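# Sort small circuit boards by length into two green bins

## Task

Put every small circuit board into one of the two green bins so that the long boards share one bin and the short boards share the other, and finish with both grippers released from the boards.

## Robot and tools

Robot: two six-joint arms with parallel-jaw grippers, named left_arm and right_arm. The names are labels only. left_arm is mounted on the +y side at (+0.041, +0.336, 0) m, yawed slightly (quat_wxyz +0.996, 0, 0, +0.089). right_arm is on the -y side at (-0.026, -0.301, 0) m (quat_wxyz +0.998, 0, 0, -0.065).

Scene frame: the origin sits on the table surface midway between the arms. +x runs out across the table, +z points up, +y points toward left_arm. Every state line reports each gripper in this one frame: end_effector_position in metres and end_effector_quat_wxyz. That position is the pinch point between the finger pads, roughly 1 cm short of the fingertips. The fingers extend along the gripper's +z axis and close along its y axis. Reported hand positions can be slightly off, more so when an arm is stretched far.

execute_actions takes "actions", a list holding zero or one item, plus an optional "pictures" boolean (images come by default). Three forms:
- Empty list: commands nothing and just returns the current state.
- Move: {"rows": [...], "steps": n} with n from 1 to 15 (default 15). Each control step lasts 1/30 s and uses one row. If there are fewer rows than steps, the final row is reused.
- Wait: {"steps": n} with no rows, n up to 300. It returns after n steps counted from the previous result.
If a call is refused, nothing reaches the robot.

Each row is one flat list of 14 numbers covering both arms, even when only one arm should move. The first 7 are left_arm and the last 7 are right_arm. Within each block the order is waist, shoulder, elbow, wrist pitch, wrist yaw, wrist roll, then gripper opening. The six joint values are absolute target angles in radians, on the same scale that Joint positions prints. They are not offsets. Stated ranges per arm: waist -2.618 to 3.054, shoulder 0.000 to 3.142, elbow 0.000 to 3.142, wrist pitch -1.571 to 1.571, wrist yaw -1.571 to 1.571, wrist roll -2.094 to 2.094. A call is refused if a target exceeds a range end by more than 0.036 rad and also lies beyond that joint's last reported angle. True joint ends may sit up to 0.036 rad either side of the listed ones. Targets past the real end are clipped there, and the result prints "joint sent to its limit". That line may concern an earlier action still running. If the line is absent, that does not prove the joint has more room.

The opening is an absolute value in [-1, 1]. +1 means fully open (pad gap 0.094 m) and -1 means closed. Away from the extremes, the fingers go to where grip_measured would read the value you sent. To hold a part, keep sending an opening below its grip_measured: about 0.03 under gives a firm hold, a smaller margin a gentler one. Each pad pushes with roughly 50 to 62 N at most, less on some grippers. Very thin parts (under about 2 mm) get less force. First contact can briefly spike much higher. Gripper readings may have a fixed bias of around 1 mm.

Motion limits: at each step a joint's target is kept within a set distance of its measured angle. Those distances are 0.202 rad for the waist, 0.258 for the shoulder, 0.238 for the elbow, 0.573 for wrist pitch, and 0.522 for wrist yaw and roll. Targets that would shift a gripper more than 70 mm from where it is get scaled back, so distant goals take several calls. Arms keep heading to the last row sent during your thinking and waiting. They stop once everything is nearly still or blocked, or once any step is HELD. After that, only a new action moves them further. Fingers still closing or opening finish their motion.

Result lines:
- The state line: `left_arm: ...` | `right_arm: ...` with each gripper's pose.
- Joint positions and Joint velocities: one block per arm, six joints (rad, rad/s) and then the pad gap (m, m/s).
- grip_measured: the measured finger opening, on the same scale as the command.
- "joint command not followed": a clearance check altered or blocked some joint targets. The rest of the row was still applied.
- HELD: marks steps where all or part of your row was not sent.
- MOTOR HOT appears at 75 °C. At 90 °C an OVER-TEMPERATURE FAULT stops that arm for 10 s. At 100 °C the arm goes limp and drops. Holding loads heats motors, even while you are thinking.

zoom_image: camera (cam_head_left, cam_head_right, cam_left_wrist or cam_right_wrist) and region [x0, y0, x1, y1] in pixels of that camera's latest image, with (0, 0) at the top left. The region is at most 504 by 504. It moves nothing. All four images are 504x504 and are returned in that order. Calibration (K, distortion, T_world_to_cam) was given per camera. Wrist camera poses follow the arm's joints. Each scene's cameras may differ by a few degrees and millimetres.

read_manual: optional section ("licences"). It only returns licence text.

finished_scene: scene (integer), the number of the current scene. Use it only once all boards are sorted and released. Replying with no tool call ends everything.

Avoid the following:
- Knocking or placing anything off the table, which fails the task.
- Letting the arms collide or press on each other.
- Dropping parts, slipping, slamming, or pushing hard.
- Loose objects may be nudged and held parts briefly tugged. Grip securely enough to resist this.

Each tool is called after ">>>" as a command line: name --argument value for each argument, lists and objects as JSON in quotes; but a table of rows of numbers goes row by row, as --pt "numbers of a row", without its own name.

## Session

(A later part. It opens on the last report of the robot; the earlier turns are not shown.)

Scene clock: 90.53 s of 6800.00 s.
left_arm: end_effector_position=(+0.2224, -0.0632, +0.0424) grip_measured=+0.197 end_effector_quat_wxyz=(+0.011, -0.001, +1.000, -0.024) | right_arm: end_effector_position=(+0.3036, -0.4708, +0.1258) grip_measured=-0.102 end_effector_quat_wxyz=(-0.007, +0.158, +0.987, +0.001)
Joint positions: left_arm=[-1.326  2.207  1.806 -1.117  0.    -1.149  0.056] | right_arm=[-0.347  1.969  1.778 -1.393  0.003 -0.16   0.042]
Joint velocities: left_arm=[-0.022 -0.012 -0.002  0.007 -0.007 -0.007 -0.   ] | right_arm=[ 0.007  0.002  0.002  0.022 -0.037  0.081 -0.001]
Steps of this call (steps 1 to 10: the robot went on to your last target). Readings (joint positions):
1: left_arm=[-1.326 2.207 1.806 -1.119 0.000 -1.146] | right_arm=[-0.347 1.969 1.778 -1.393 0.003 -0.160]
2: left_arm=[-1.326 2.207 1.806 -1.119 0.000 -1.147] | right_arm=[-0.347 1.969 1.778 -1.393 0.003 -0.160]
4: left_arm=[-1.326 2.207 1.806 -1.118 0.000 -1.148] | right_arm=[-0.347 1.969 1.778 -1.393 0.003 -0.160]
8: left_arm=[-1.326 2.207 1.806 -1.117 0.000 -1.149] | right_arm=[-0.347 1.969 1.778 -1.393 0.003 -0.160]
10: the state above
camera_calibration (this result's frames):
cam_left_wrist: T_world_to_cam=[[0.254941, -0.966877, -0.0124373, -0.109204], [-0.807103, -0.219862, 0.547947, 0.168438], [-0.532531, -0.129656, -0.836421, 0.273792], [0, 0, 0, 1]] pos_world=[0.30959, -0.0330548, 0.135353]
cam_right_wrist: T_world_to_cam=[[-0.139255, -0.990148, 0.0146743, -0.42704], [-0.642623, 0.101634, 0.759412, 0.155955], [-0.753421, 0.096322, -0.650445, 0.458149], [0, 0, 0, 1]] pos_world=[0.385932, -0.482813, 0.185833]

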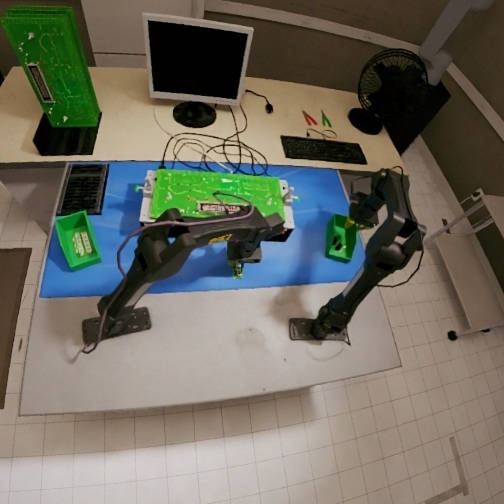

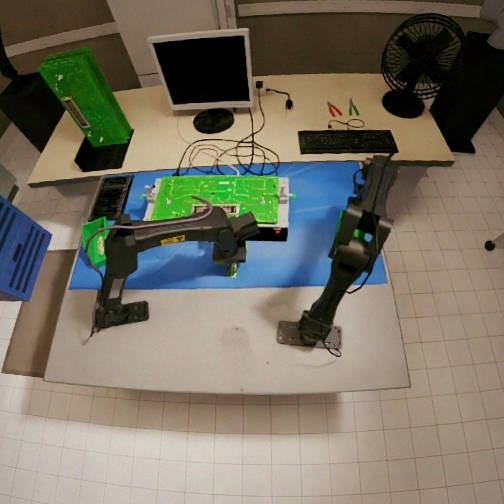

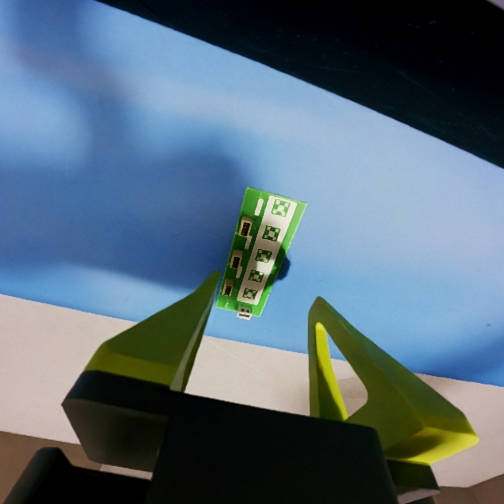

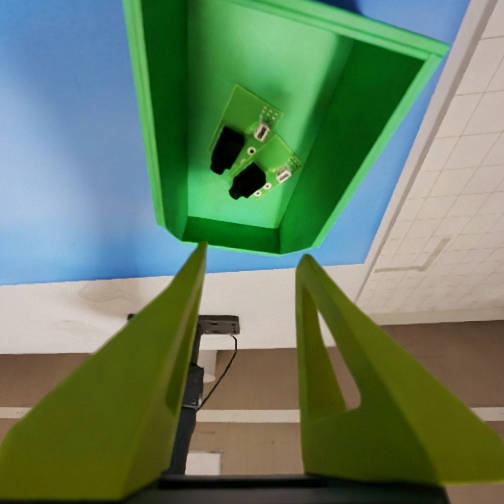

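>>> execute_actions --actions '[{"rows":[[-1.322,2.19,1.88,-1.23,0,-1.14,0.2,-0.345,1.95,1.8,-1.41,0,-0.17,-0.1],[-1.322,2.19,1.88,-1.23,0,-1.14,0.2,-0.345,1.95,1.8,-1.41,0,-0.17,-0.1],[-1.322,2.19,1.88,-1.23,0,-1.14,0.2,-0.345,1.95,1.8,-1.41,0,-0.17,-0.1],[-1.322,2.19,1.88,-1.23,0,-1.14,0.2,-0.345,1.95,1.8,-1.41,0,-0.17,-0.1],[-1.322,2.19,1.88,-1.23,0,-1.14,0.2,-0.345,1.95,1.8,-1.41,0,-0.17,-0.1],[-1.322,2.19,1.88,-1.23,0,2.01,0.2,-0.345,1.95,1.8,-1.41,0,-0.17,-0.1]]}]' --pictures false

>>> execute_actions --actions '[{"steps":25}]' --pictures false

>>> execute_actions --actions '[{"rows":[[-1.322,2.2,1.85,-1.19,0,2.01,0.2,-0.345,1.95,1.8,-1.41,0,-0.17,-0.1],[-1.322,2.205,1.84,-1.17,0,2.01,0.2,-0.345,1.95,1.8,-1.41,0,-0.17,-0.1],[-1.322,2.21,1.83,-1.15,0,2.01,0.2,-0.345,1.95,1.8,-1.41,0,-0.17,-0.1],[-1.322,2.215,1.82,-1.135,0,2.01,0.2,-0.345,1.95,1.8,-1.41,0,-0.17,-0.1],[-1.322,2.22,1.81,-1.12,0,2.01,0.2,-0.345,1.95,1.8,-1.41,0,-0.17,-0.1],[-1.322,2.225,1.8,-1.1,0,2.01,0.2,-0.345,1.95,1.8,-1.41,0,-0.17,-0.1],[-1.322,2.23,1.79,-1.09,0,2.01,0.2,-0.345,1.95,1.8,-1.41,0,-0.17,-0.1],[-1.322,2.235,1.78,-1.075,0,2.01,0.2,-0.345,1.95,1.8,-1.41,0,-0.17,-0.1]]}]' --pictures false

>>> execute_actions --actions '[{"steps":10}]'

Scene clock: 94.87 s of 6800.00 s.
left_arm: end_effector_position=(+0.2181, -0.0552, +0.0569) grip_measured=+0.198 end_effector_quat_wxyz=(+0.004, +0.460, +0.888, -0.006) | right_arm: end_effector_position=(+0.3036, -0.4708, +0.1258) grip_measured=-0.102 end_effector_quat_wxyz=(-0.007, +0.158, +0.987, +0.001)
Joint positions: left_arm=[-1.326  2.201  1.855 -1.211  0.004 -0.191  0.056] | right_arm=[-0.347  1.969  1.778 -1.393  0.003 -0.16   0.042]
Joint velocities: left_arm=[-0.007 -0.017 -0.002 -0.139  0.051  2.879  0.   ] | right_arm=[ 0.002 -0.012  0.012  0.022  0.022  0.022 -0.   ]
Steps of this call (steps 1 to 15: the robot went on to your last target; steps 16 to 90: nothing new was sent; then 0.83 s passed at rest; steps 91 to 105: all 15 steps of this action). Readings (joint positions):
91: left_arm=[-1.326 2.207 1.814 -1.130 0.001 -1.149] | right_arm=[-0.347 1.969 1.778 -1.393 0.003 -0.160]
92: left_arm=[-1.326 2.207 1.825 -1.147 0.002 -1.149] | right_arm=[-0.347 1.969 1.778 -1.393 0.003 -0.160]
94: left_arm=[-1.326 2.205 1.845 -1.171 0.003 -1.149] | right_arm=[-0.347 1.969 1.778 -1.393 0.003 -0.160]
98: left_arm=[-1.326 2.201 1.855 -1.193 0.004 -0.878] | right_arm=[-0.347 1.969 1.778 -1.393 0.003 -0.160]
105: the state above

Scene clock: 95.70 s of 6800.00 s.
left_arm: end_effector_position=(+0.2190, -0.0533, +0.0569) grip_measured=+0.198 end_effector_quat_wxyz=(+0.003, +0.999, +0.040, +0.004) | right_arm: end_effector_position=(+0.3036, -0.4708, +0.1258) grip_measured=-0.102 end_effector_quat_wxyz=(-0.007, +0.158, +0.987, +0.001)
Joint positions: left_arm=[-1.326  2.201  1.855 -1.216 -0.004  1.914  0.056] | right_arm=[-0.347  1.969  1.778 -1.393  0.003 -0.16   0.042]
Joint velocities: left_arm=[ 0.007 -0.017 -0.012  0.007 -0.037  0.535  0.001] | right_arm=[-0.017 -0.007 -0.007 -0.007  0.007 -0.007  0.001]
Steps of this call (steps 1 to 25: the robot went on to your last target). Readings (joint positions):
1: left_arm=[-1.326 2.201 1.855 -1.212 0.004 -0.093] | right_arm=[-0.347 1.969 1.778 -1.393 0.003 -0.160]
2: left_arm=[-1.326 2.201 1.855 -1.213 0.004 0.005] | right_arm=[-0.347 1.969 1.778 -1.393 0.003 -0.160]
4: left_arm=[-1.326 2.201 1.855 -1.215 0.004 0.201] | right_arm=[-0.347 1.969 1.778 -1.393 0.003 -0.160]
8: left_arm=[-1.326 2.201 1.855 -1.216 0.004 0.593] | right_arm=[-0.347 1.969 1.778 -1.393 0.003 -0.160]
25: the state above

Scene clock: 96.20 s of 6800.00 s.
left_arm: end_effector_position=(+0.2233, -0.0624, +0.0290) grip_measured=+0.198 end_effector_quat_wxyz=(+0.016, +1.000, -0.002, +0.010) | right_arm: end_effector_position=(+0.3036, -0.4708, +0.1258) grip_measured=-0.102 end_effector_quat_wxyz=(-0.007, +0.158, +0.987, +0.001)
Joint positions: left_arm=[-1.326  2.232  1.794 -1.095 -0.006  1.999  0.056] | right_arm=[-0.347  1.969  1.778 -1.393  0.003 -0.16   0.042]
Joint velocities: left_arm=[-0.007 -0.012 -0.022  0.051 -0.037  0.051  0.001] | right_arm=[ 0.002 -0.002  0.007  0.051 -0.051 -0.022 -0.001]
Steps of this call (steps 1 to 15: all 15 steps of this action). Readings (joint positions):
1: left_arm=[-1.326 2.201 1.855 -1.215 -0.005 1.932] | right_arm=[-0.347 1.969 1.778 -1.393 0.003 -0.160]
2: left_arm=[-1.326 2.201 1.855 -1.210 -0.005 1.946] | right_arm=[-0.347 1.969 1.778 -1.393 0.003 -0.160]
4: left_arm=[-1.326 2.201 1.853 -1.191 -0.005 1.967] | right_arm=[-0.347 1.969 1.778 -1.393 0.003 -0.160]
8: left_arm=[-1.326 2.205 1.822 -1.136 -0.005 1.988] | right_arm=[-0.347 1.969 1.778 -1.393 0.003 -0.160]
15: the state above

Scene clock: 96.53 s of 6800.00 s.
left_arm: end_effector_position=(+0.2245, -0.0651, +0.0291) grip_measured=+0.198 end_effector_quat_wxyz=(+0.021, +1.000, -0.004, +0.013) | right_arm: end_effector_position=(+0.3036, -0.4708, +0.1258) grip_measured=-0.102 end_effector_quat_wxyz=(-0.007, +0.158, +0.987, +0.001)
Joint positions: left_arm=[-1.326  2.232  1.794 -1.083 -0.006  2.002  0.056] | right_arm=[-0.347  1.969  1.778 -1.393  0.003 -0.16   0.042]
Joint velocities: left_arm=[ 0.012  0.002 -0.002  0.007 -0.037  0.022  0.   ] | right_arm=[-0.012 -0.002 -0.017  0.022  0.007  0.037  0.001]
Steps of this call (steps 1 to 10: the robot went on to your last target). Readings (joint positions):
1: left_arm=[-1.326 2.232 1.794 -1.093 -0.006 2.000] | right_arm=[-0.347 1.969 1.778 -1.393 0.003 -0.160]
2: left_arm=[-1.326 2.232 1.794 -1.091 -0.006 2.001] | right_arm=[-0.347 1.969 1.778 -1.393 0.003 -0.160]
4: left_arm=[-1.326 2.232 1.794 -1.087 -0.006 2.001] | right_arm=[-0.347 1.969 1.778 -1.393 0.003 -0.160]
8: left_arm=[-1.326 2.232 1.794 -1.084 -0.006 2.002] | right_arm=[-0.347 1.969 1.778 -1.393 0.003 -0.160]
10: the state above
camera_calibration (this result's frames):
cam_left_wrist: T_world_to_cam=[[-0.242944, 0.963584, -0.111736, 0.128634], [0.783375, 0.262822, 0.563248, -0.149024], [0.572103, 0.0493065, -0.818698, 0.0266692], [0, 0, 0, 1]] pos_world=[0.132735, -0.086098, 0.120144]
cam_right_wrist: T_world_to_cam=[[-0.139255, -0.990148, 0.0146743, -0.42704], [-0.642623, 0.101634, 0.759412, 0.155955], [-0.753421, 0.096322, -0.650445, 0.458149], [0, 0, 0, 1]] pos_world=[0.385932, -0.482813, 0.185833]

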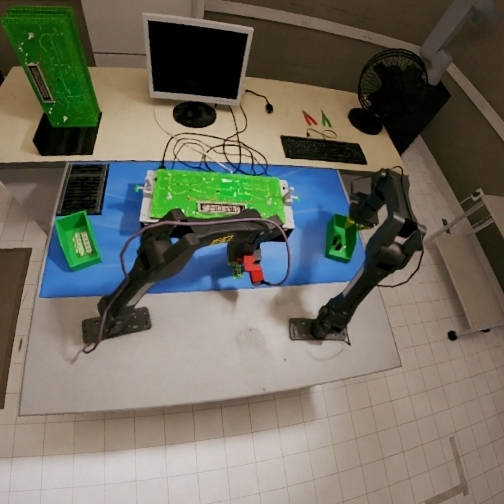

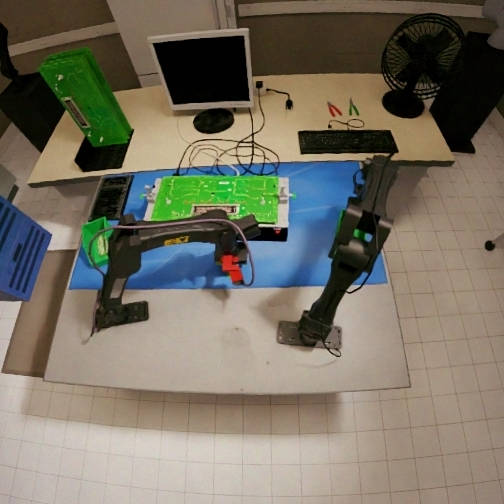

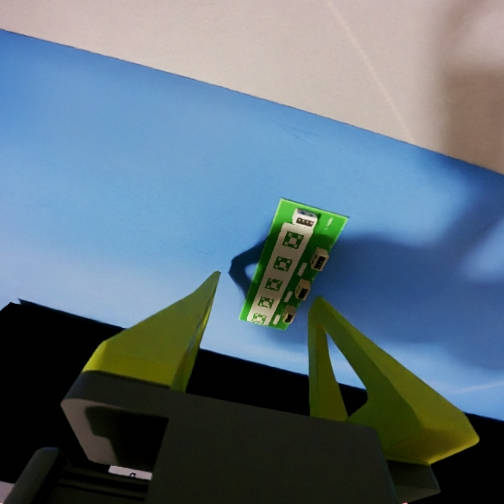

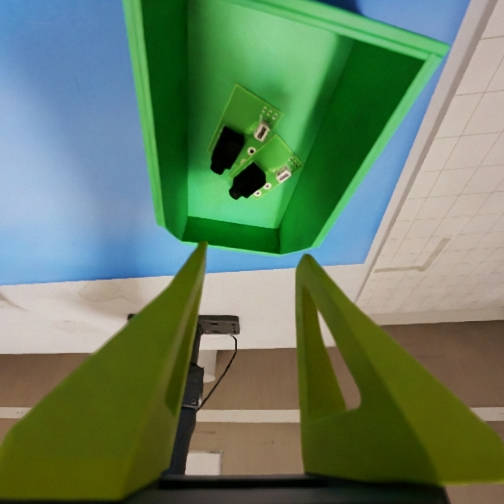

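>>> execute_actions --actions '[{"rows":[[-1.322,2.235,1.77,-1.075,0,2.01,0.2,-0.345,1.95,1.8,-1.41,0,-0.17,-0.1],[-1.322,2.235,1.765,-1.07,0,2.01,0.2,-0.345,1.95,1.8,-1.41,0,-0.17,-0.1],[-1.322,2.235,1.76,-1.065,0,2.01,0.2,-0.345,1.95,1.8,-1.41,0,-0.17,-0.1],[-1.322,2.235,1.755,-1.06,0,2.01,0.2,-0.345,1.95,1.8,-1.41,0,-0.17,-0.1],[-1.322,2.235,1.75,-1.055,0,2.01,0.2,-0.345,1.95,1.8,-1.41,0,-0.17,-0.1],[-1.322,2.235,1.745,-1.05,0,2.01,0.2,-0.345,1.95,1.8,-1.41,0,-0.17,-0.1],[-1.322,2.235,1.74,-1.045,0,2.01,0.2,-0.345,1.95,1.8,-1.41,0,-0.17,-0.1],[-1.322,2.235,1.735,-1.045,0,2.01,0.2,-0.345,1.95,1.8,-1.41,0,-0.17,-0.1],[-1.322,2.235,1.73,-1.045,0,2.01,0.2,-0.345,1.95,1.8,-1.41,0,-0.17,-0.1],[-1.322,2.235,1.725,-1.045,0,2.01,0.2,-0.345,1.95,1.8,-1.41,0,-0.17,-0.1],[-1.322,2.235,1.72,-1.045,0,2.01,0.2,-0.345,1.95,1.8,-1.41,0,-0.17,-0.1],[-1.322,2.235,1.715,-1.045,0,2.01,0.2,-0.345,1.95,1.8,-1.41,0,-0.17,-0.1]]}]'

Scene clock: 99.00 s of 6800.00 s.
left_arm: end_effector_position=(+0.2204, -0.0561, +0.0151) grip_measured=+0.198 end_effector_quat_wxyz=(+0.009, +1.000, -0.004, +0.007) | right_arm: end_effector_position=(+0.3036, -0.4708, +0.1258) grip_measured=-0.102 end_effector_quat_wxyz=(-0.007, +0.158, +0.987, +0.001)
Joint positions: left_arm=[-1.326  2.232  1.738 -1.054 -0.006  2.003  0.056] | right_arm=[-0.347  1.969  1.778 -1.393  0.003 -0.16   0.042]
Joint velocities: left_arm=[-0.002 -0.017 -0.002  0.081  0.007  0.051 -0.   ] | right_arm=[-0.007  0.007 -0.007  0.022  0.022 -0.007  0.001]
Steps of this call (steps 1 to 30: the robot went on to your last target; steps 31 to 59: nothing new was sent; steps 60 to 74: all 15 steps of this action). Readings (joint positions):
60: left_arm=[-1.326 2.232 1.794 -1.082 -0.006 2.002] | right_arm=[-0.347 1.969 1.778 -1.393 0.003 -0.160]
61: left_arm=[-1.326 2.232 1.794 -1.082 -0.006 2.002] | right_arm=[-0.347 1.969 1.778 -1.393 0.003 -0.160]
63: left_arm=[-1.326 2.232 1.788 -1.076 -0.006 2.002] | right_arm=[-0.347 1.969 1.778 -1.393 0.003 -0.160]
67: left_arm=[-1.326 2.232 1.764 -1.063 -0.006 2.002] | right_arm=[-0.347 1.969 1.778 -1.393 0.003 -0.160]
74: the state above
camera_calibration (this result's frames):
cam_left_wrist: T_world_to_cam=[[-0.243303, 0.966202, -0.0851954, 0.117206], [0.789816, 0.248337, 0.56082, -0.142508], [0.563022, 0.0691602, -0.823543, 0.0202679], [0, 0, 0, 1]] pos_world=[0.12966, -0.0792564, 0.106598]
cam_right_wrist: T_world_to_cam=[[-0.139255, -0.990148, 0.0146743, -0.42704], [-0.642623, 0.101634, 0.759412, 0.155955], [-0.753421, 0.096322, -0.650445, 0.458149], [0, 0, 0, 1]] pos_world=[0.385932, -0.482813, 0.185833]

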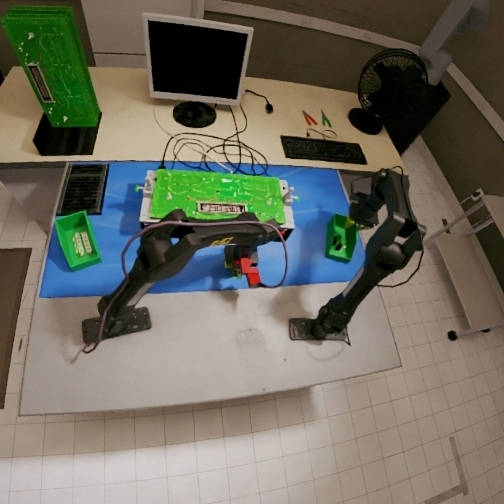

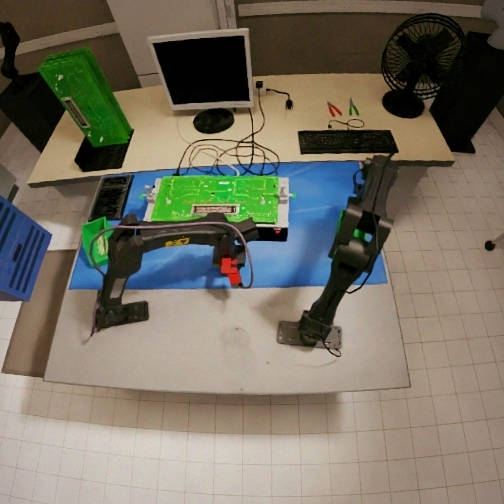

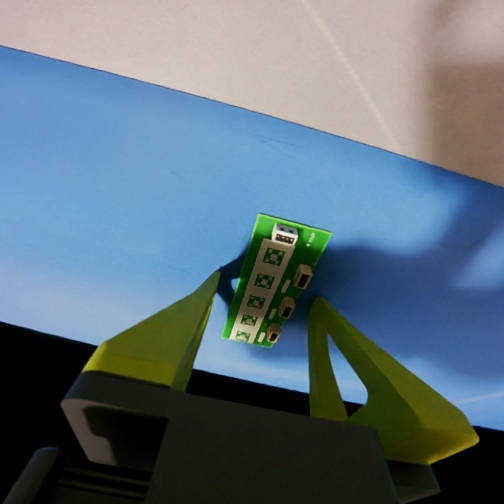

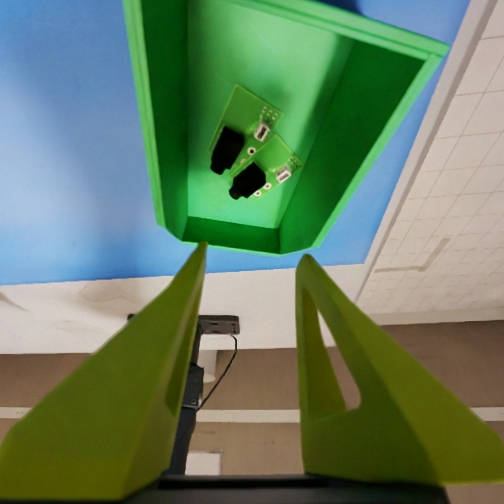

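>>> execute_actions --actions '[{"rows":[[-1.322,2.25,1.7,-1.045,0,2.01,0.2,-0.345,1.95,1.8,-1.41,0,-0.17,-0.1],[-1.322,2.25,1.7,-1.045,0,2.01,0.2,-0.345,1.95,1.8,-1.41,0,-0.17,-0.1],[-1.322,2.25,1.7,-1.045,0,2.01,0.2,-0.345,1.95,1.8,-1.41,0,-0.17,-0.1],[-1.322,2.25,1.7,-1.045,0,2.01,0.1,-0.345,1.95,1.8,-1.41,0,-0.17,-0.1],[-1.322,2.25,1.7,-1.045,0,2.01,0,-0.345,1.95,1.8,-1.41,0,-0.17,-0.1],[-1.322,2.25,1.7,-1.045,0,2.01,-0.1,-0.345,1.95,1.8,-1.41,0,-0.17,-0.1],[-1.322,2.25,1.7,-1.045,0,2.01,-0.17,-0.345,1.95,1.8,-1.41,0,-0.17,-0.1],[-1.322,2.25,1.7,-1.045,0,2.01,-0.24,-0.345,1.95,1.8,-1.41,0,-0.17,-0.1],[-1.322,2.25,1.7,-1.045,0,2.01,-0.3,-0.345,1.95,1.8,-1.41,0,-0.17,-0.1],[-1.322,2.25,1.7,-1.045,0,2.01,-0.34,-0.345,1.95,1.8,-1.41,0,-0.17,-0.1],[-1.322,2.25,1.7,-1.045,0,2.01,-0.37,-0.345,1.95,1.8,-1.41,0,-0.17,-0.1],[-1.322,2.25,1.7,-1.045,0,2.01,-0.4,-0.345,1.95,1.8,-1.41,0,-0.17,-0.1]]}]' --pictures false

Scene clock: 101.57 s of 6800.00 s.
left_arm: end_effector_position=(+0.2207, -0.0566, +0.0143) grip_measured=-0.343 end_effector_quat_wxyz=(+0.010, +1.000, -0.004, +0.008) | right_arm: end_effector_position=(+0.3036, -0.4708, +0.1258) grip_measured=-0.102 end_effector_quat_wxyz=(-0.007, +0.158, +0.987, +0.001)
Joint positions: left_arm=[-1.326  2.232  1.735 -1.048 -0.006  2.003  0.031] | right_arm=[-0.347  1.969  1.778 -1.393  0.003 -0.16   0.042]
Joint velocities: left_arm=[ 0.002 -0.017 -0.002  0.022 -0.051  0.022  0.   ] | right_arm=[ 0.002 -0.007 -0.007 -0.066  0.022  0.022  0.   ]
Steps of this call (steps 1 to 15: the robot went on to your last target; steps 16 to 62: nothing new was sent; steps 63 to 77: all 15 steps of this action). Readings (joint positions):
63: left_arm=[-1.326 2.232 1.736 -1.052 -0.006 2.003] | right_arm=[-0.347 1.969 1.778 -1.393 0.003 -0.160]
64: left_arm=[-1.326 2.232 1.735 -1.051 -0.006 2.003] | right_arm=[-0.347 1.969 1.778 -1.393 0.003 -0.160]
66: left_arm=[-1.326 2.232 1.735 -1.049 -0.005 2.003] | right_arm=[-0.347 1.969 1.778 -1.393 0.003 -0.160]
70: left_arm=[-1.326 2.232 1.735 -1.048 -0.006 2.003] | right_arm=[-0.347 1.969 1.778 -1.393 0.003 -0.160]
77: the state above

>>> execute_actions --actions '[{"rows":[[-1.322,2.215,1.74,-1.07,0,2.01,-0.4,-0.345,1.95,1.8,-1.41,0,-0.17,-0.1],[-1.322,2.195,1.74,-1.09,0,2.01,-0.4,-0.345,1.95,1.8,-1.41,0,-0.17,-0.1],[-1.322,2.17,1.74,-1.12,0,2.01,-0.4,-0.345,1.95,1.8,-1.41,0,-0.17,-0.1],[-1.322,2.14,1.73,-1.15,0,2.01,-0.4,-0.345,1.95,1.8,-1.41,0,-0.17,-0.1],[-1.322,2.1,1.71,-1.18,0,2.0,-0.4,-0.345,1.95,1.8,-1.41,0,-0.17,-0.1],[-1.322,2.06,1.69,-1.2,0,1.97,-0.4,-0.345,1.95,1.8,-1.41,0,-0.17,-0.1],[-1.322,2.02,1.67,-1.22,0,1.93,-0.4,-0.345,1.95,1.8,-1.41,0,-0.17,-0.1],[-1.322,1.98,1.65,-1.24,0,1.88,-0.4,-0.345,1.95,1.8,-1.41,0,-0.17,-0.1],[-1.322,1.94,1.63,-1.26,0,1.82,-0.4,-0.345,1.95,1.8,-1.41,0,-0.17,-0.1],[-1.322,1.9,1.61,-1.28,0,1.76,-0.4,-0.345,1.95,1.8,-1.41,0,-0.17,-0.1],[-1.31,1.86,1.59,-1.3,0,1.7,-0.4,-0.345,1.95,1.8,-1.41,0,-0.17,-0.1],[-1.29,1.82,1.57,-1.32,0,1.64,-0.4,-0.345,1.95,1.8,-1.41,0,-0.17,-0.1],[-1.26,1.78,1.55,-1.34,0,1.58,-0.4,-0.345,1.95,1.8,-1.41,0,-0.17,-0.1],[-1.22,1.74,1.53,-1.36,0,1.52,-0.4,-0.345,1.95,1.8,-1.41,0,-0.17,-0.1],[-1.17,1.7,1.51,-1.38,0,1.46,-0.4,-0.345,1.95,1.8,-1.41,0,-0.17,-0.1]]}]' --pictures false

>>> execute_actions --actions '[{"rows":[[-1.11,1.67,1.49,-1.39,0,1.4,-0.4,-0.345,1.95,1.8,-1.41,0,-0.17,-0.1],[-1.05,1.65,1.48,-1.39,0,1.34,-0.4,-0.345,1.95,1.8,-1.41,0,-0.17,-0.1],[-0.99,1.65,1.48,-1.39,0,1.28,-0.4,-0.345,1.95,1.8,-1.41,0,-0.17,-0.1],[-0.93,1.65,1.48,-1.39,0,1.22,-0.4,-0.345,1.95,1.8,-1.41,0,-0.17,-0.1],[-0.87,1.65,1.48,-1.39,0,1.16,-0.4,-0.345,1.95,1.8,-1.41,0,-0.17,-0.1],[-0.81,1.65,1.48,-1.39,0,1.1,-0.4,-0.345,1.95,1.8,-1.41,0,-0.17,-0.1],[-0.75,1.65,1.48,-1.39,0,1.04,-0.4,-0.345,1.95,1.8,-1.41,0,-0.17,-0.1],[-0.69,1.65,1.48,-1.39,0,0.98,-0.4,-0.345,1.95,1.8,-1.41,0,-0.17,-0.1],[-0.63,1.65,1.48,-1.39,0,0.92,-0.4,-0.345,1.95,1.8,-1.41,0,-0.17,-0.1],[-0.57,1.65,1.48,-1.39,0,0.86,-0.4,-0.345,1.95,1.8,-1.41,0,-0.17,-0.1],[-0.51,1.65,1.48,-1.39,0,0.8,-0.4,-0.345,1.95,1.8,-1.41,0,-0.17,-0.1],[-0.45,1.65,1.48,-1.39,0,0.74,-0.4,-0.345,1.95,1.8,-1.41,0,-0.17,-0.1],[-0.39,1.65,1.48,-1.39,0,0.68,-0.4,-0.345,1.95,1.8,-1.41,0,-0.17,-0.1],[-0.33,1.65,1.48,-1.39,0,0.62,-0.4,-0.345,1.95,1.8,-1.41,0,-0.17,-0.1],[-0.27,1.65,1.48,-1.39,0,0.56,-0.4,-0.345,1.95,1.8,-1.41,0,-0.17,-0.1]]}]' --pictures false

>>> execute_actions --actions '[{"rows":[[-0.21,1.65,1.48,-1.39,0,0.5,-0.4,-0.345,1.95,1.8,-1.41,0,-0.17,-0.1],[-0.15,1.66,1.48,-1.39,0,0.44,-0.4,-0.345,1.95,1.8,-1.41,0,-0.17,-0.1],[-0.09,1.66,1.48,-1.38,0,0.38,-0.4,-0.345,1.95,1.8,-1.41,0,-0.17,-0.1],[-0.03,1.67,1.48,-1.38,0,0.32,-0.4,-0.345,1.95,1.8,-1.41,0,-0.17,-0.1],[0.03,1.67,1.48,-1.37,0,0.26,-0.4,-0.345,1.95,1.8,-1.41,0,-0.17,-0.1],[0.09,1.68,1.48,-1.37,0,0.2,-0.4,-0.345,1.95,1.8,-1.41,0,-0.17,-0.1],[0.15,1.68,1.48,-1.36,0,0.14,-0.4,-0.345,1.95,1.8,-1.41,0,-0.17,-0.1],[0.2,1.69,1.48,-1.36,0,0.09,-0.4,-0.345,1.95,1.8,-1.41,0,-0.17,-0.1],[0.23,1.69,1.48,-1.36,0,0.06,-0.4,-0.345,1.95,1.8,-1.41,0,-0.17,-0.1],[0.25,1.69,1.48,-1.36,0,0.06,-0.4,-0.345,1.95,1.8,-1.41,0,-0.17,-0.1]]}]' --pictures false

>>> execute_actions --actions '[{"rows":[[0.25,1.69,1.47,-1.34,0,0.06,-0.4,-0.345,1.95,1.8,-1.41,0,-0.17,-0.1],[0.25,1.69,1.45,-1.31,0,0.06,-0.4,-0.345,1.95,1.8,-1.41,0,-0.17,-0.1],[0.25,1.69,1.42,-1.27,0,0.06,-0.4,-0.345,1.95,1.8,-1.41,0,-0.17,-0.1],[0.25,1.7,1.39,-1.23,0,0.06,-0.4,-0.345,1.95,1.8,-1.41,0,-0.17,-0.1],[0.25,1.7,1.36,-1.2,0,0.06,-0.4,-0.345,1.95,1.8,-1.41,0,-0.17,-0.1],[0.25,1.71,1.33,-1.16,0,0.06,-0.4,-0.345,1.95,1.8,-1.41,0,-0.17,-0.1],[0.25,1.71,1.3,-1.13,0,0.06,-0.4,-0.345,1.95,1.8,-1.41,0,-0.17,-0.1],[0.25,1.72,1.27,-1.09,0,0.06,-0.4,-0.345,1.95,1.8,-1.41,0,-0.17,-0.1],[0.25,1.73,1.24,-1.05,0,0.06,-0.4,-0.345,1.95,1.8,-1.41,0,-0.17,-0.1],[0.25,1.74,1.21,-1.01,0,0.06,-0.4,-0.345,1.95,1.8,-1.41,0,-0.17,-0.1],[0.25,1.745,1.18,-0.97,0,0.06,-0.4,-0.345,1.95,1.8,-1.41,0,-0.17,-0.1],[0.25,1.75,1.16,-0.94,0,0.06,-0.4,-0.345,1.95,1.8,-1.41,0,-0.17,-0.1]]}]' --pictures false

>>> execute_actions --actions '[{"steps":10}]'

Scene clock: 107.50 s of 6800.00 s.
left_arm: end_effector_position=(+0.2046, +0.0246, +0.1406) grip_measured=-0.343 end_effector_quat_wxyz=(+0.053, +0.982, +0.180, +0.016) | right_arm: end_effector_position=(+0.3036, -0.4708, +0.1258) grip_measured=-0.102 end_effector_quat_wxyz=(-0.007, +0.158, +0.987, +0.001)
Joint positions: left_arm=[-1.27   1.772  1.573 -1.261  0.     1.688  0.031] | right_arm=[-0.347  1.969  1.778 -1.393  0.003 -0.16   0.042]
Joint velocities: left_arm=[ 0.896 -1.179 -0.579 -0.593  0.066 -1.473  0.   ] | right_arm=[ 0.012 -0.017 -0.007 -0.022  0.007  0.022 -0.001]
Steps of this call (steps 1 to 15: the robot went on to your last target; steps 16 to 90: nothing new was sent; then 2.43 s passed at rest; steps 91 to 105: all 15 steps of this action). Readings (joint positions):
91: left_arm=[-1.326 2.231 1.735 -1.048 -0.006 2.003] | right_arm=[-0.347 1.969 1.778 -1.393 0.003 -0.160]
92: left_arm=[-1.326 2.229 1.735 -1.049 -0.006 2.003] | right_arm=[-0.347 1.969 1.778 -1.393 0.003 -0.160]
94: left_arm=[-1.326 2.216 1.735 -1.065 -0.006 2.003] | right_arm=[-0.347 1.969 1.778 -1.393 0.003 -0.160]
98: left_arm=[-1.326 2.095 1.689 -1.124 -0.007 1.971] | right_arm=[-0.347 1.969 1.778 -1.393 0.003 -0.160]
105: the state above

Scene clock: 108.00 s of 6800.00 s.
left_arm: end_effector_position=(+0.3439, +0.2781, +0.1553) grip_measured=-0.343 end_effector_quat_wxyz=(+0.029, +0.487, +0.873, +0.013) | right_arm: end_effector_position=(+0.3036, -0.4708, +0.1258) grip_measured=-0.102 end_effector_quat_wxyz=(-0.007, +0.158, +0.987, +0.001)
Joint positions: left_arm=[-0.376  1.653  1.498 -1.354 -0.007  0.821  0.031] | right_arm=[-0.347  1.969  1.778 -1.393  0.003 -0.16   0.042]
Joint velocities: left_arm=[ 1.668 -0.002  0.007  0.11  -0.037 -1.766 -0.001] | right_arm=[-0.012  0.012 -0.017 -0.022  0.066 -0.081 -0.001]
Steps of this call (steps 1 to 15: all 15 steps of this action). Readings (joint positions):
1: left_arm=[-1.229 1.733 1.554 -1.280 0.002 1.636] | right_arm=[-0.347 1.969 1.778 -1.393 0.003 -0.160]
2: left_arm=[-1.176 1.699 1.536 -1.299 0.004 1.582] | right_arm=[-0.347 1.969 1.778 -1.393 0.003 -0.160]
4: left_arm=[-1.047 1.659 1.517 -1.330 0.002 1.470] | right_arm=[-0.347 1.969 1.778 -1.393 0.003 -0.160]
8: left_arm=[-0.791 1.653 1.503 -1.344 -0.006 1.237] | right_arm=[-0.347 1.969 1.778 -1.393 0.003 -0.160]
15: the state above

Scene clock: 108.50 s of 6800.00 s.
left_arm: end_effector_position=(+0.3192, +0.4722, +0.1448) grip_measured=-0.343 end_effector_quat_wxyz=(+0.011, -0.160, +0.987, +0.010) | right_arm: end_effector_position=(+0.3036, -0.4708, +0.1258) grip_measured=-0.102 end_effector_quat_wxyz=(-0.007, +0.158, +0.987, +0.001)
Joint positions: left_arm=[ 0.265  1.689  1.498 -1.354 -0.013  0.122  0.031] | right_arm=[-0.347  1.969  1.778 -1.393  0.003 -0.16   0.042]
Joint velocities: left_arm=[-0.105 -0.002 -0.007  0.022  0.081 -0.476  0.002] | right_arm=[-0.007 -0.002 -0.017 -0.037  0.022  0.095 -0.   ]
Steps of this call (steps 1 to 15: all 15 steps of this action). Readings (joint positions):
1: left_arm=[-0.316 1.653 1.498 -1.354 -0.006 0.761] | right_arm=[-0.347 1.969 1.778 -1.393 0.003 -0.160]
2: left_arm=[-0.256 1.653 1.498 -1.354 -0.006 0.702] | right_arm=[-0.347 1.969 1.778 -1.393 0.003 -0.160]
4: left_arm=[-0.135 1.654 1.498 -1.354 -0.006 0.582] | right_arm=[-0.347 1.969 1.778 -1.393 0.003 -0.160]
8: left_arm=[0.103 1.671 1.498 -1.354 -0.004 0.344] | right_arm=[-0.347 1.969 1.778 -1.393 0.003 -0.160]
15: the state above

Scene clock: 109.00 s of 6800.00 s.
left_arm: end_effector_position=(+0.3051, +0.4607, +0.0447) grip_measured=-0.343 end_effector_quat_wxyz=(-0.027, -0.181, +0.983, -0.005) | right_arm: end_effector_position=(+0.3036, -0.4708, +0.1258) grip_measured=-0.102 end_effector_quat_wxyz=(-0.007, +0.158, +0.987, +0.001)
Joint positions: left_arm=[ 0.256  1.754  1.169 -1.04  -0.004  0.07   0.031] | right_arm=[-0.347  1.969  1.778 -1.393  0.003 -0.16   0.042]
Joint velocities: left_arm=[-0.022  0.164 -0.217  0.242 -0.037 -0.022 -0.002] | right_arm=[-0.007  0.002 -0.002 -0.022  0.007 -0.037 -0.   ]
Steps of this call (steps 1 to 15: all 15 steps of this action). Readings (joint positions):
1: left_arm=[0.261 1.689 1.496 -1.354 -0.011 0.111] | right_arm=[-0.347 1.969 1.778 -1.393 0.003 -0.160]
2: left_arm=[0.259 1.689 1.491 -1.350 -0.009 0.103] | right_arm=[-0.347 1.969 1.778 -1.393 0.003 -0.160]
4: left_arm=[0.256 1.689 1.460 -1.322 -0.007 0.090] | right_arm=[-0.347 1.969 1.778 -1.393 0.003 -0.160]
8: left_arm=[0.256 1.694 1.342 -1.226 -0.005 0.077] | right_arm=[-0.347 1.969 1.778 -1.393 0.003 -0.160]
15: the state above

Scene clock: 109.33 s of 6800.00 s.
left_arm: end_effector_position=(+0.3190, +0.4671, +0.0419) grip_measured=-0.343 end_effector_quat_wxyz=(+0.003, -0.182, +0.983, +0.003) | right_arm: end_effector_position=(+0.3036, -0.4708, +0.1258) grip_measured=-0.102 end_effector_quat_wxyz=(-0.007, +0.158, +0.987, +0.001)
Joint positions: left_arm=[ 0.256  1.758  1.163 -0.969 -0.004  0.068  0.031] | right_arm=[-0.347  1.969  1.778 -1.393  0.003 -0.16   0.042]
Joint velocities: left_arm=[ 0.022 -0.002 -0.002  0.007 -0.007 -0.095  0.001] | right_arm=[-0.002 -0.007 -0.002  0.007 -0.066 -0.022 -0.001]
Steps of this call (steps 1 to 10: the robot went on to your last target). Readings (joint positions):
1: left_arm=[0.256 1.758 1.164 -1.028 -0.004 0.070] | right_arm=[-0.347 1.969 1.778 -1.393 0.003 -0.160]
2: left_arm=[0.256 1.758 1.163 -1.018 -0.004 0.070] | right_arm=[-0.347 1.969 1.778 -1.393 0.003 -0.160]
4: left_arm=[0.256 1.758 1.163 -0.996 -0.004 0.069] | right_arm=[-0.347 1.969 1.778 -1.393 0.003 -0.160]
8: left_arm=[0.256 1.758 1.163 -0.974 -0.004 0.068] | right_arm=[-0.347 1.969 1.778 -1.393 0.003 -0.160]
10: the state above
camera_calibration (this result's frames):
cam_left_wrist: T_world_to_cam=[[0.581235, -0.810957, -0.0671877, 0.204305], [-0.65756, -0.516717, 0.548287, 0.45431], [-0.479354, -0.274504, -0.833587, 0.444142], [0, 0, 0, 1]] pos_world=[0.392888, 0.522351, 0.134866]
cam_right_wrist: T_world_to_cam=[[-0.139255, -0.990148, 0.0146743, -0.42704], [-0.642623, 0.101634, 0.759412, 0.155955], [-0.753421, 0.096322, -0.650445, 0.458149], [0, 0, 0, 1]] pos_world=[0.385932, -0.482813, 0.185833]

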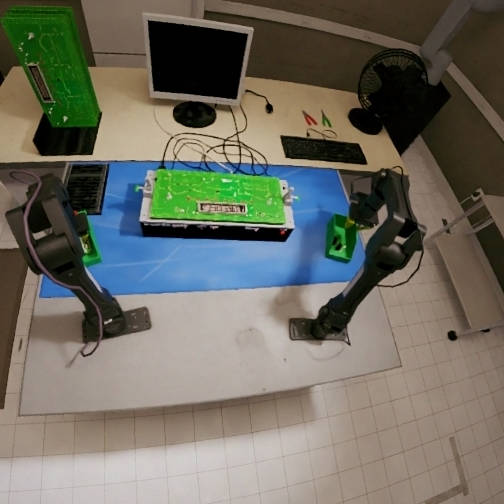

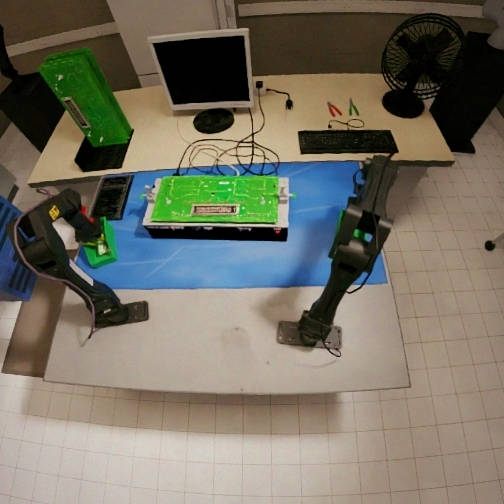

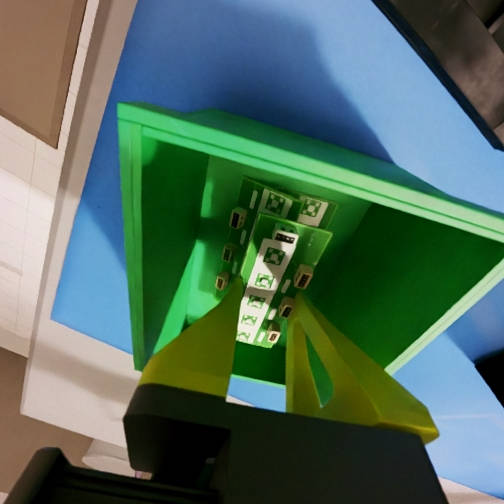

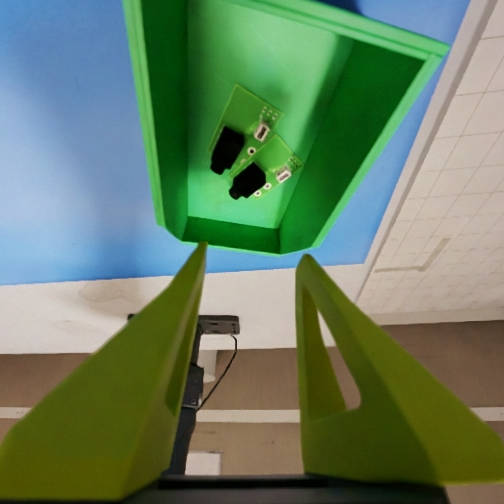

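>>> execute_actions --actions '[{"rows":[[0.25,1.75,1.16,-0.94,0,0.06,-0.1,-0.345,1.95,1.8,-1.41,0,-0.17,-0.1],[0.25,1.75,1.16,-0.94,0,0.06,-0.1,-0.345,1.95,1.8,-1.41,0,-0.17,-0.1],[0.25,1.75,1.16,-0.94,0,0.06,-0.1,-0.345,1.95,1.8,-1.41,0,-0.17,-0.1],[0.25,1.75,1.16,-0.94,0,0.06,-0.1,-0.345,1.95,1.8,-1.41,0,-0.17,-0.1],[0.25,1.75,1.16,-0.94,0,0.06,-0.1,-0.345,1.95,1.8,-1.41,0,-0.17,-0.1],[0.25,1.73,1.2,-1.0,0,0.06,-0.1,-0.345,1.95,1.8,-1.41,0,-0.17,-0.1],[0.25,1.72,1.24,-1.06,0,0.06,-0.1,-0.345,1.95,1.8,-1.41,0,-0.17,-0.1],[0.25,1.7,1.28,-1.12,0,0.06,-0.1,-0.345,1.95,1.8,-1.41,0,-0.17,-0.1],[0.25,1.69,1.32,-1.18,0,0.06,-0.1,-0.345,1.95,1.8,-1.41,0,-0.17,-0.1],[0.25,1.68,1.36,-1.24,0,0.06,-0.1,-0.345,1.95,1.8,-1.41,0,-0.17,-0.1],[0.25,1.66,1.4,-1.3,0,0.06,-0.1,-0.345,1.95,1.8,-1.41,0,-0.17,-0.1],[0.25,1.65,1.45,-1.37,0,0.06,-0.1,-0.345,1.95,1.8,-1.41,0,-0.17,-0.1]],"steps":15}]'

Scene clock: 112.80 s of 6800.00 s.
left_arm: end_effector_position=(+0.3300, +0.4721, +0.1347) grip_measured=-0.103 end_effector_quat_wxyz=(+0.043, -0.182, +0.982, +0.013) | right_arm: end_effector_position=(+0.3036, -0.4708, +0.1258) grip_measured=-0.102 end_effector_quat_wxyz=(-0.007, +0.158, +0.987, +0.001)
Joint positions: left_arm=[ 0.256  1.664  1.427 -1.243 -0.003  0.068  0.042] | right_arm=[-0.347  1.969  1.778 -1.393  0.003 -0.16   0.042]
Joint velocities: left_arm=[ 0.002 -0.51   0.491 -0.549  0.037 -0.037  0.   ] | right_arm=[-0.002 -0.012  0.002 -0.007  0.037 -0.051  0.   ]
Steps of this call (steps 1 to 30: the robot went on to your last target; steps 31 to 89: nothing new was sent; steps 90 to 104: all 15 steps of this action). Readings (joint positions):
90: left_arm=[0.256 1.758 1.163 -0.962 -0.004 0.068] | right_arm=[-0.347 1.969 1.778 -1.393 0.003 -0.160]
91: left_arm=[0.256 1.758 1.163 -0.962 -0.004 0.068] | right_arm=[-0.347 1.969 1.778 -1.393 0.003 -0.160]
93: left_arm=[0.256 1.758 1.163 -0.962 -0.004 0.068] | right_arm=[-0.347 1.969 1.778 -1.393 0.003 -0.160]
97: left_arm=[0.256 1.756 1.187 -1.006 -0.003 0.068] | right_arm=[-0.347 1.969 1.778 -1.393 0.003 -0.160]
104: the state above
camera_calibration (this result's frames):
cam_left_wrist: T_world_to_cam=[[0.586056, -0.808672, -0.0508647, 0.203366], [-0.696722, -0.534983, 0.477882, 0.444218], [-0.413662, -0.244627, -0.87695, 0.498232], [0, 0, 0, 1]] pos_world=[0.396412, 0.523987, 0.234985]
cam_right_wrist: T_world_to_cam=[[-0.139255, -0.990148, 0.0146743, -0.42704], [-0.642623, 0.101634, 0.759412, 0.155955], [-0.753421, 0.096322, -0.650445, 0.458149], [0, 0, 0, 1]] pos_world=[0.385932, -0.482813, 0.185833]

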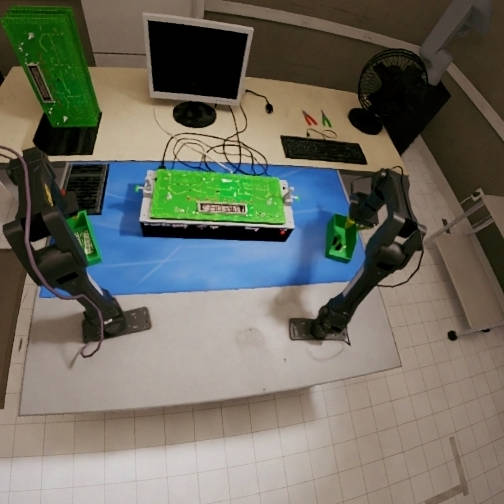

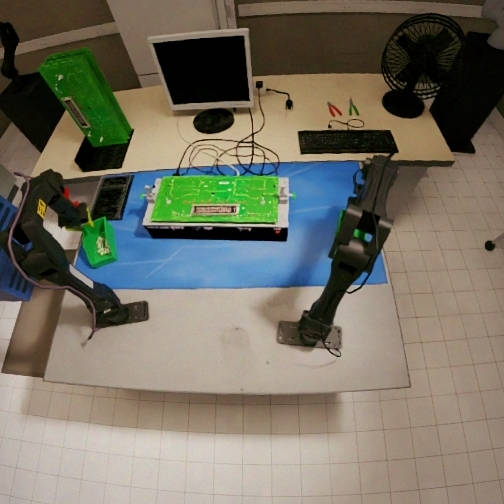

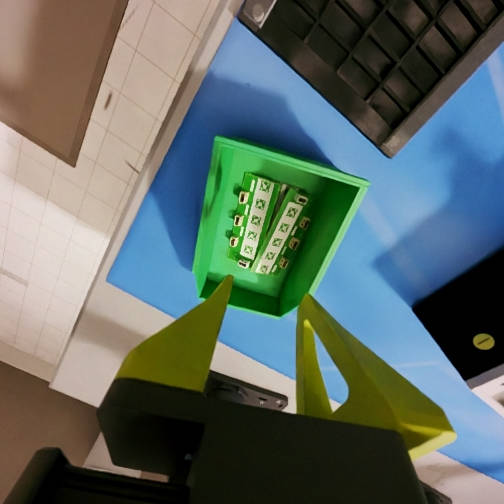

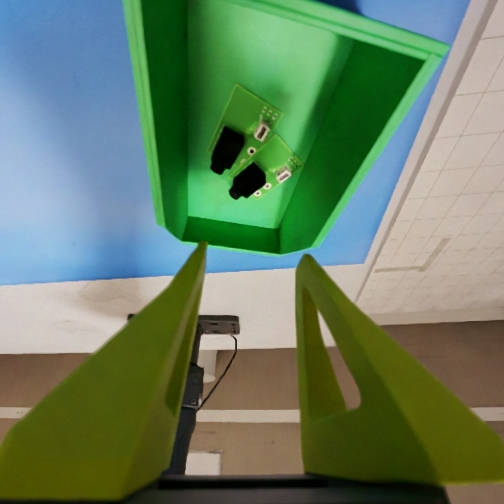

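>>> finished_scene --scene 1

The scene is finished: the task was done.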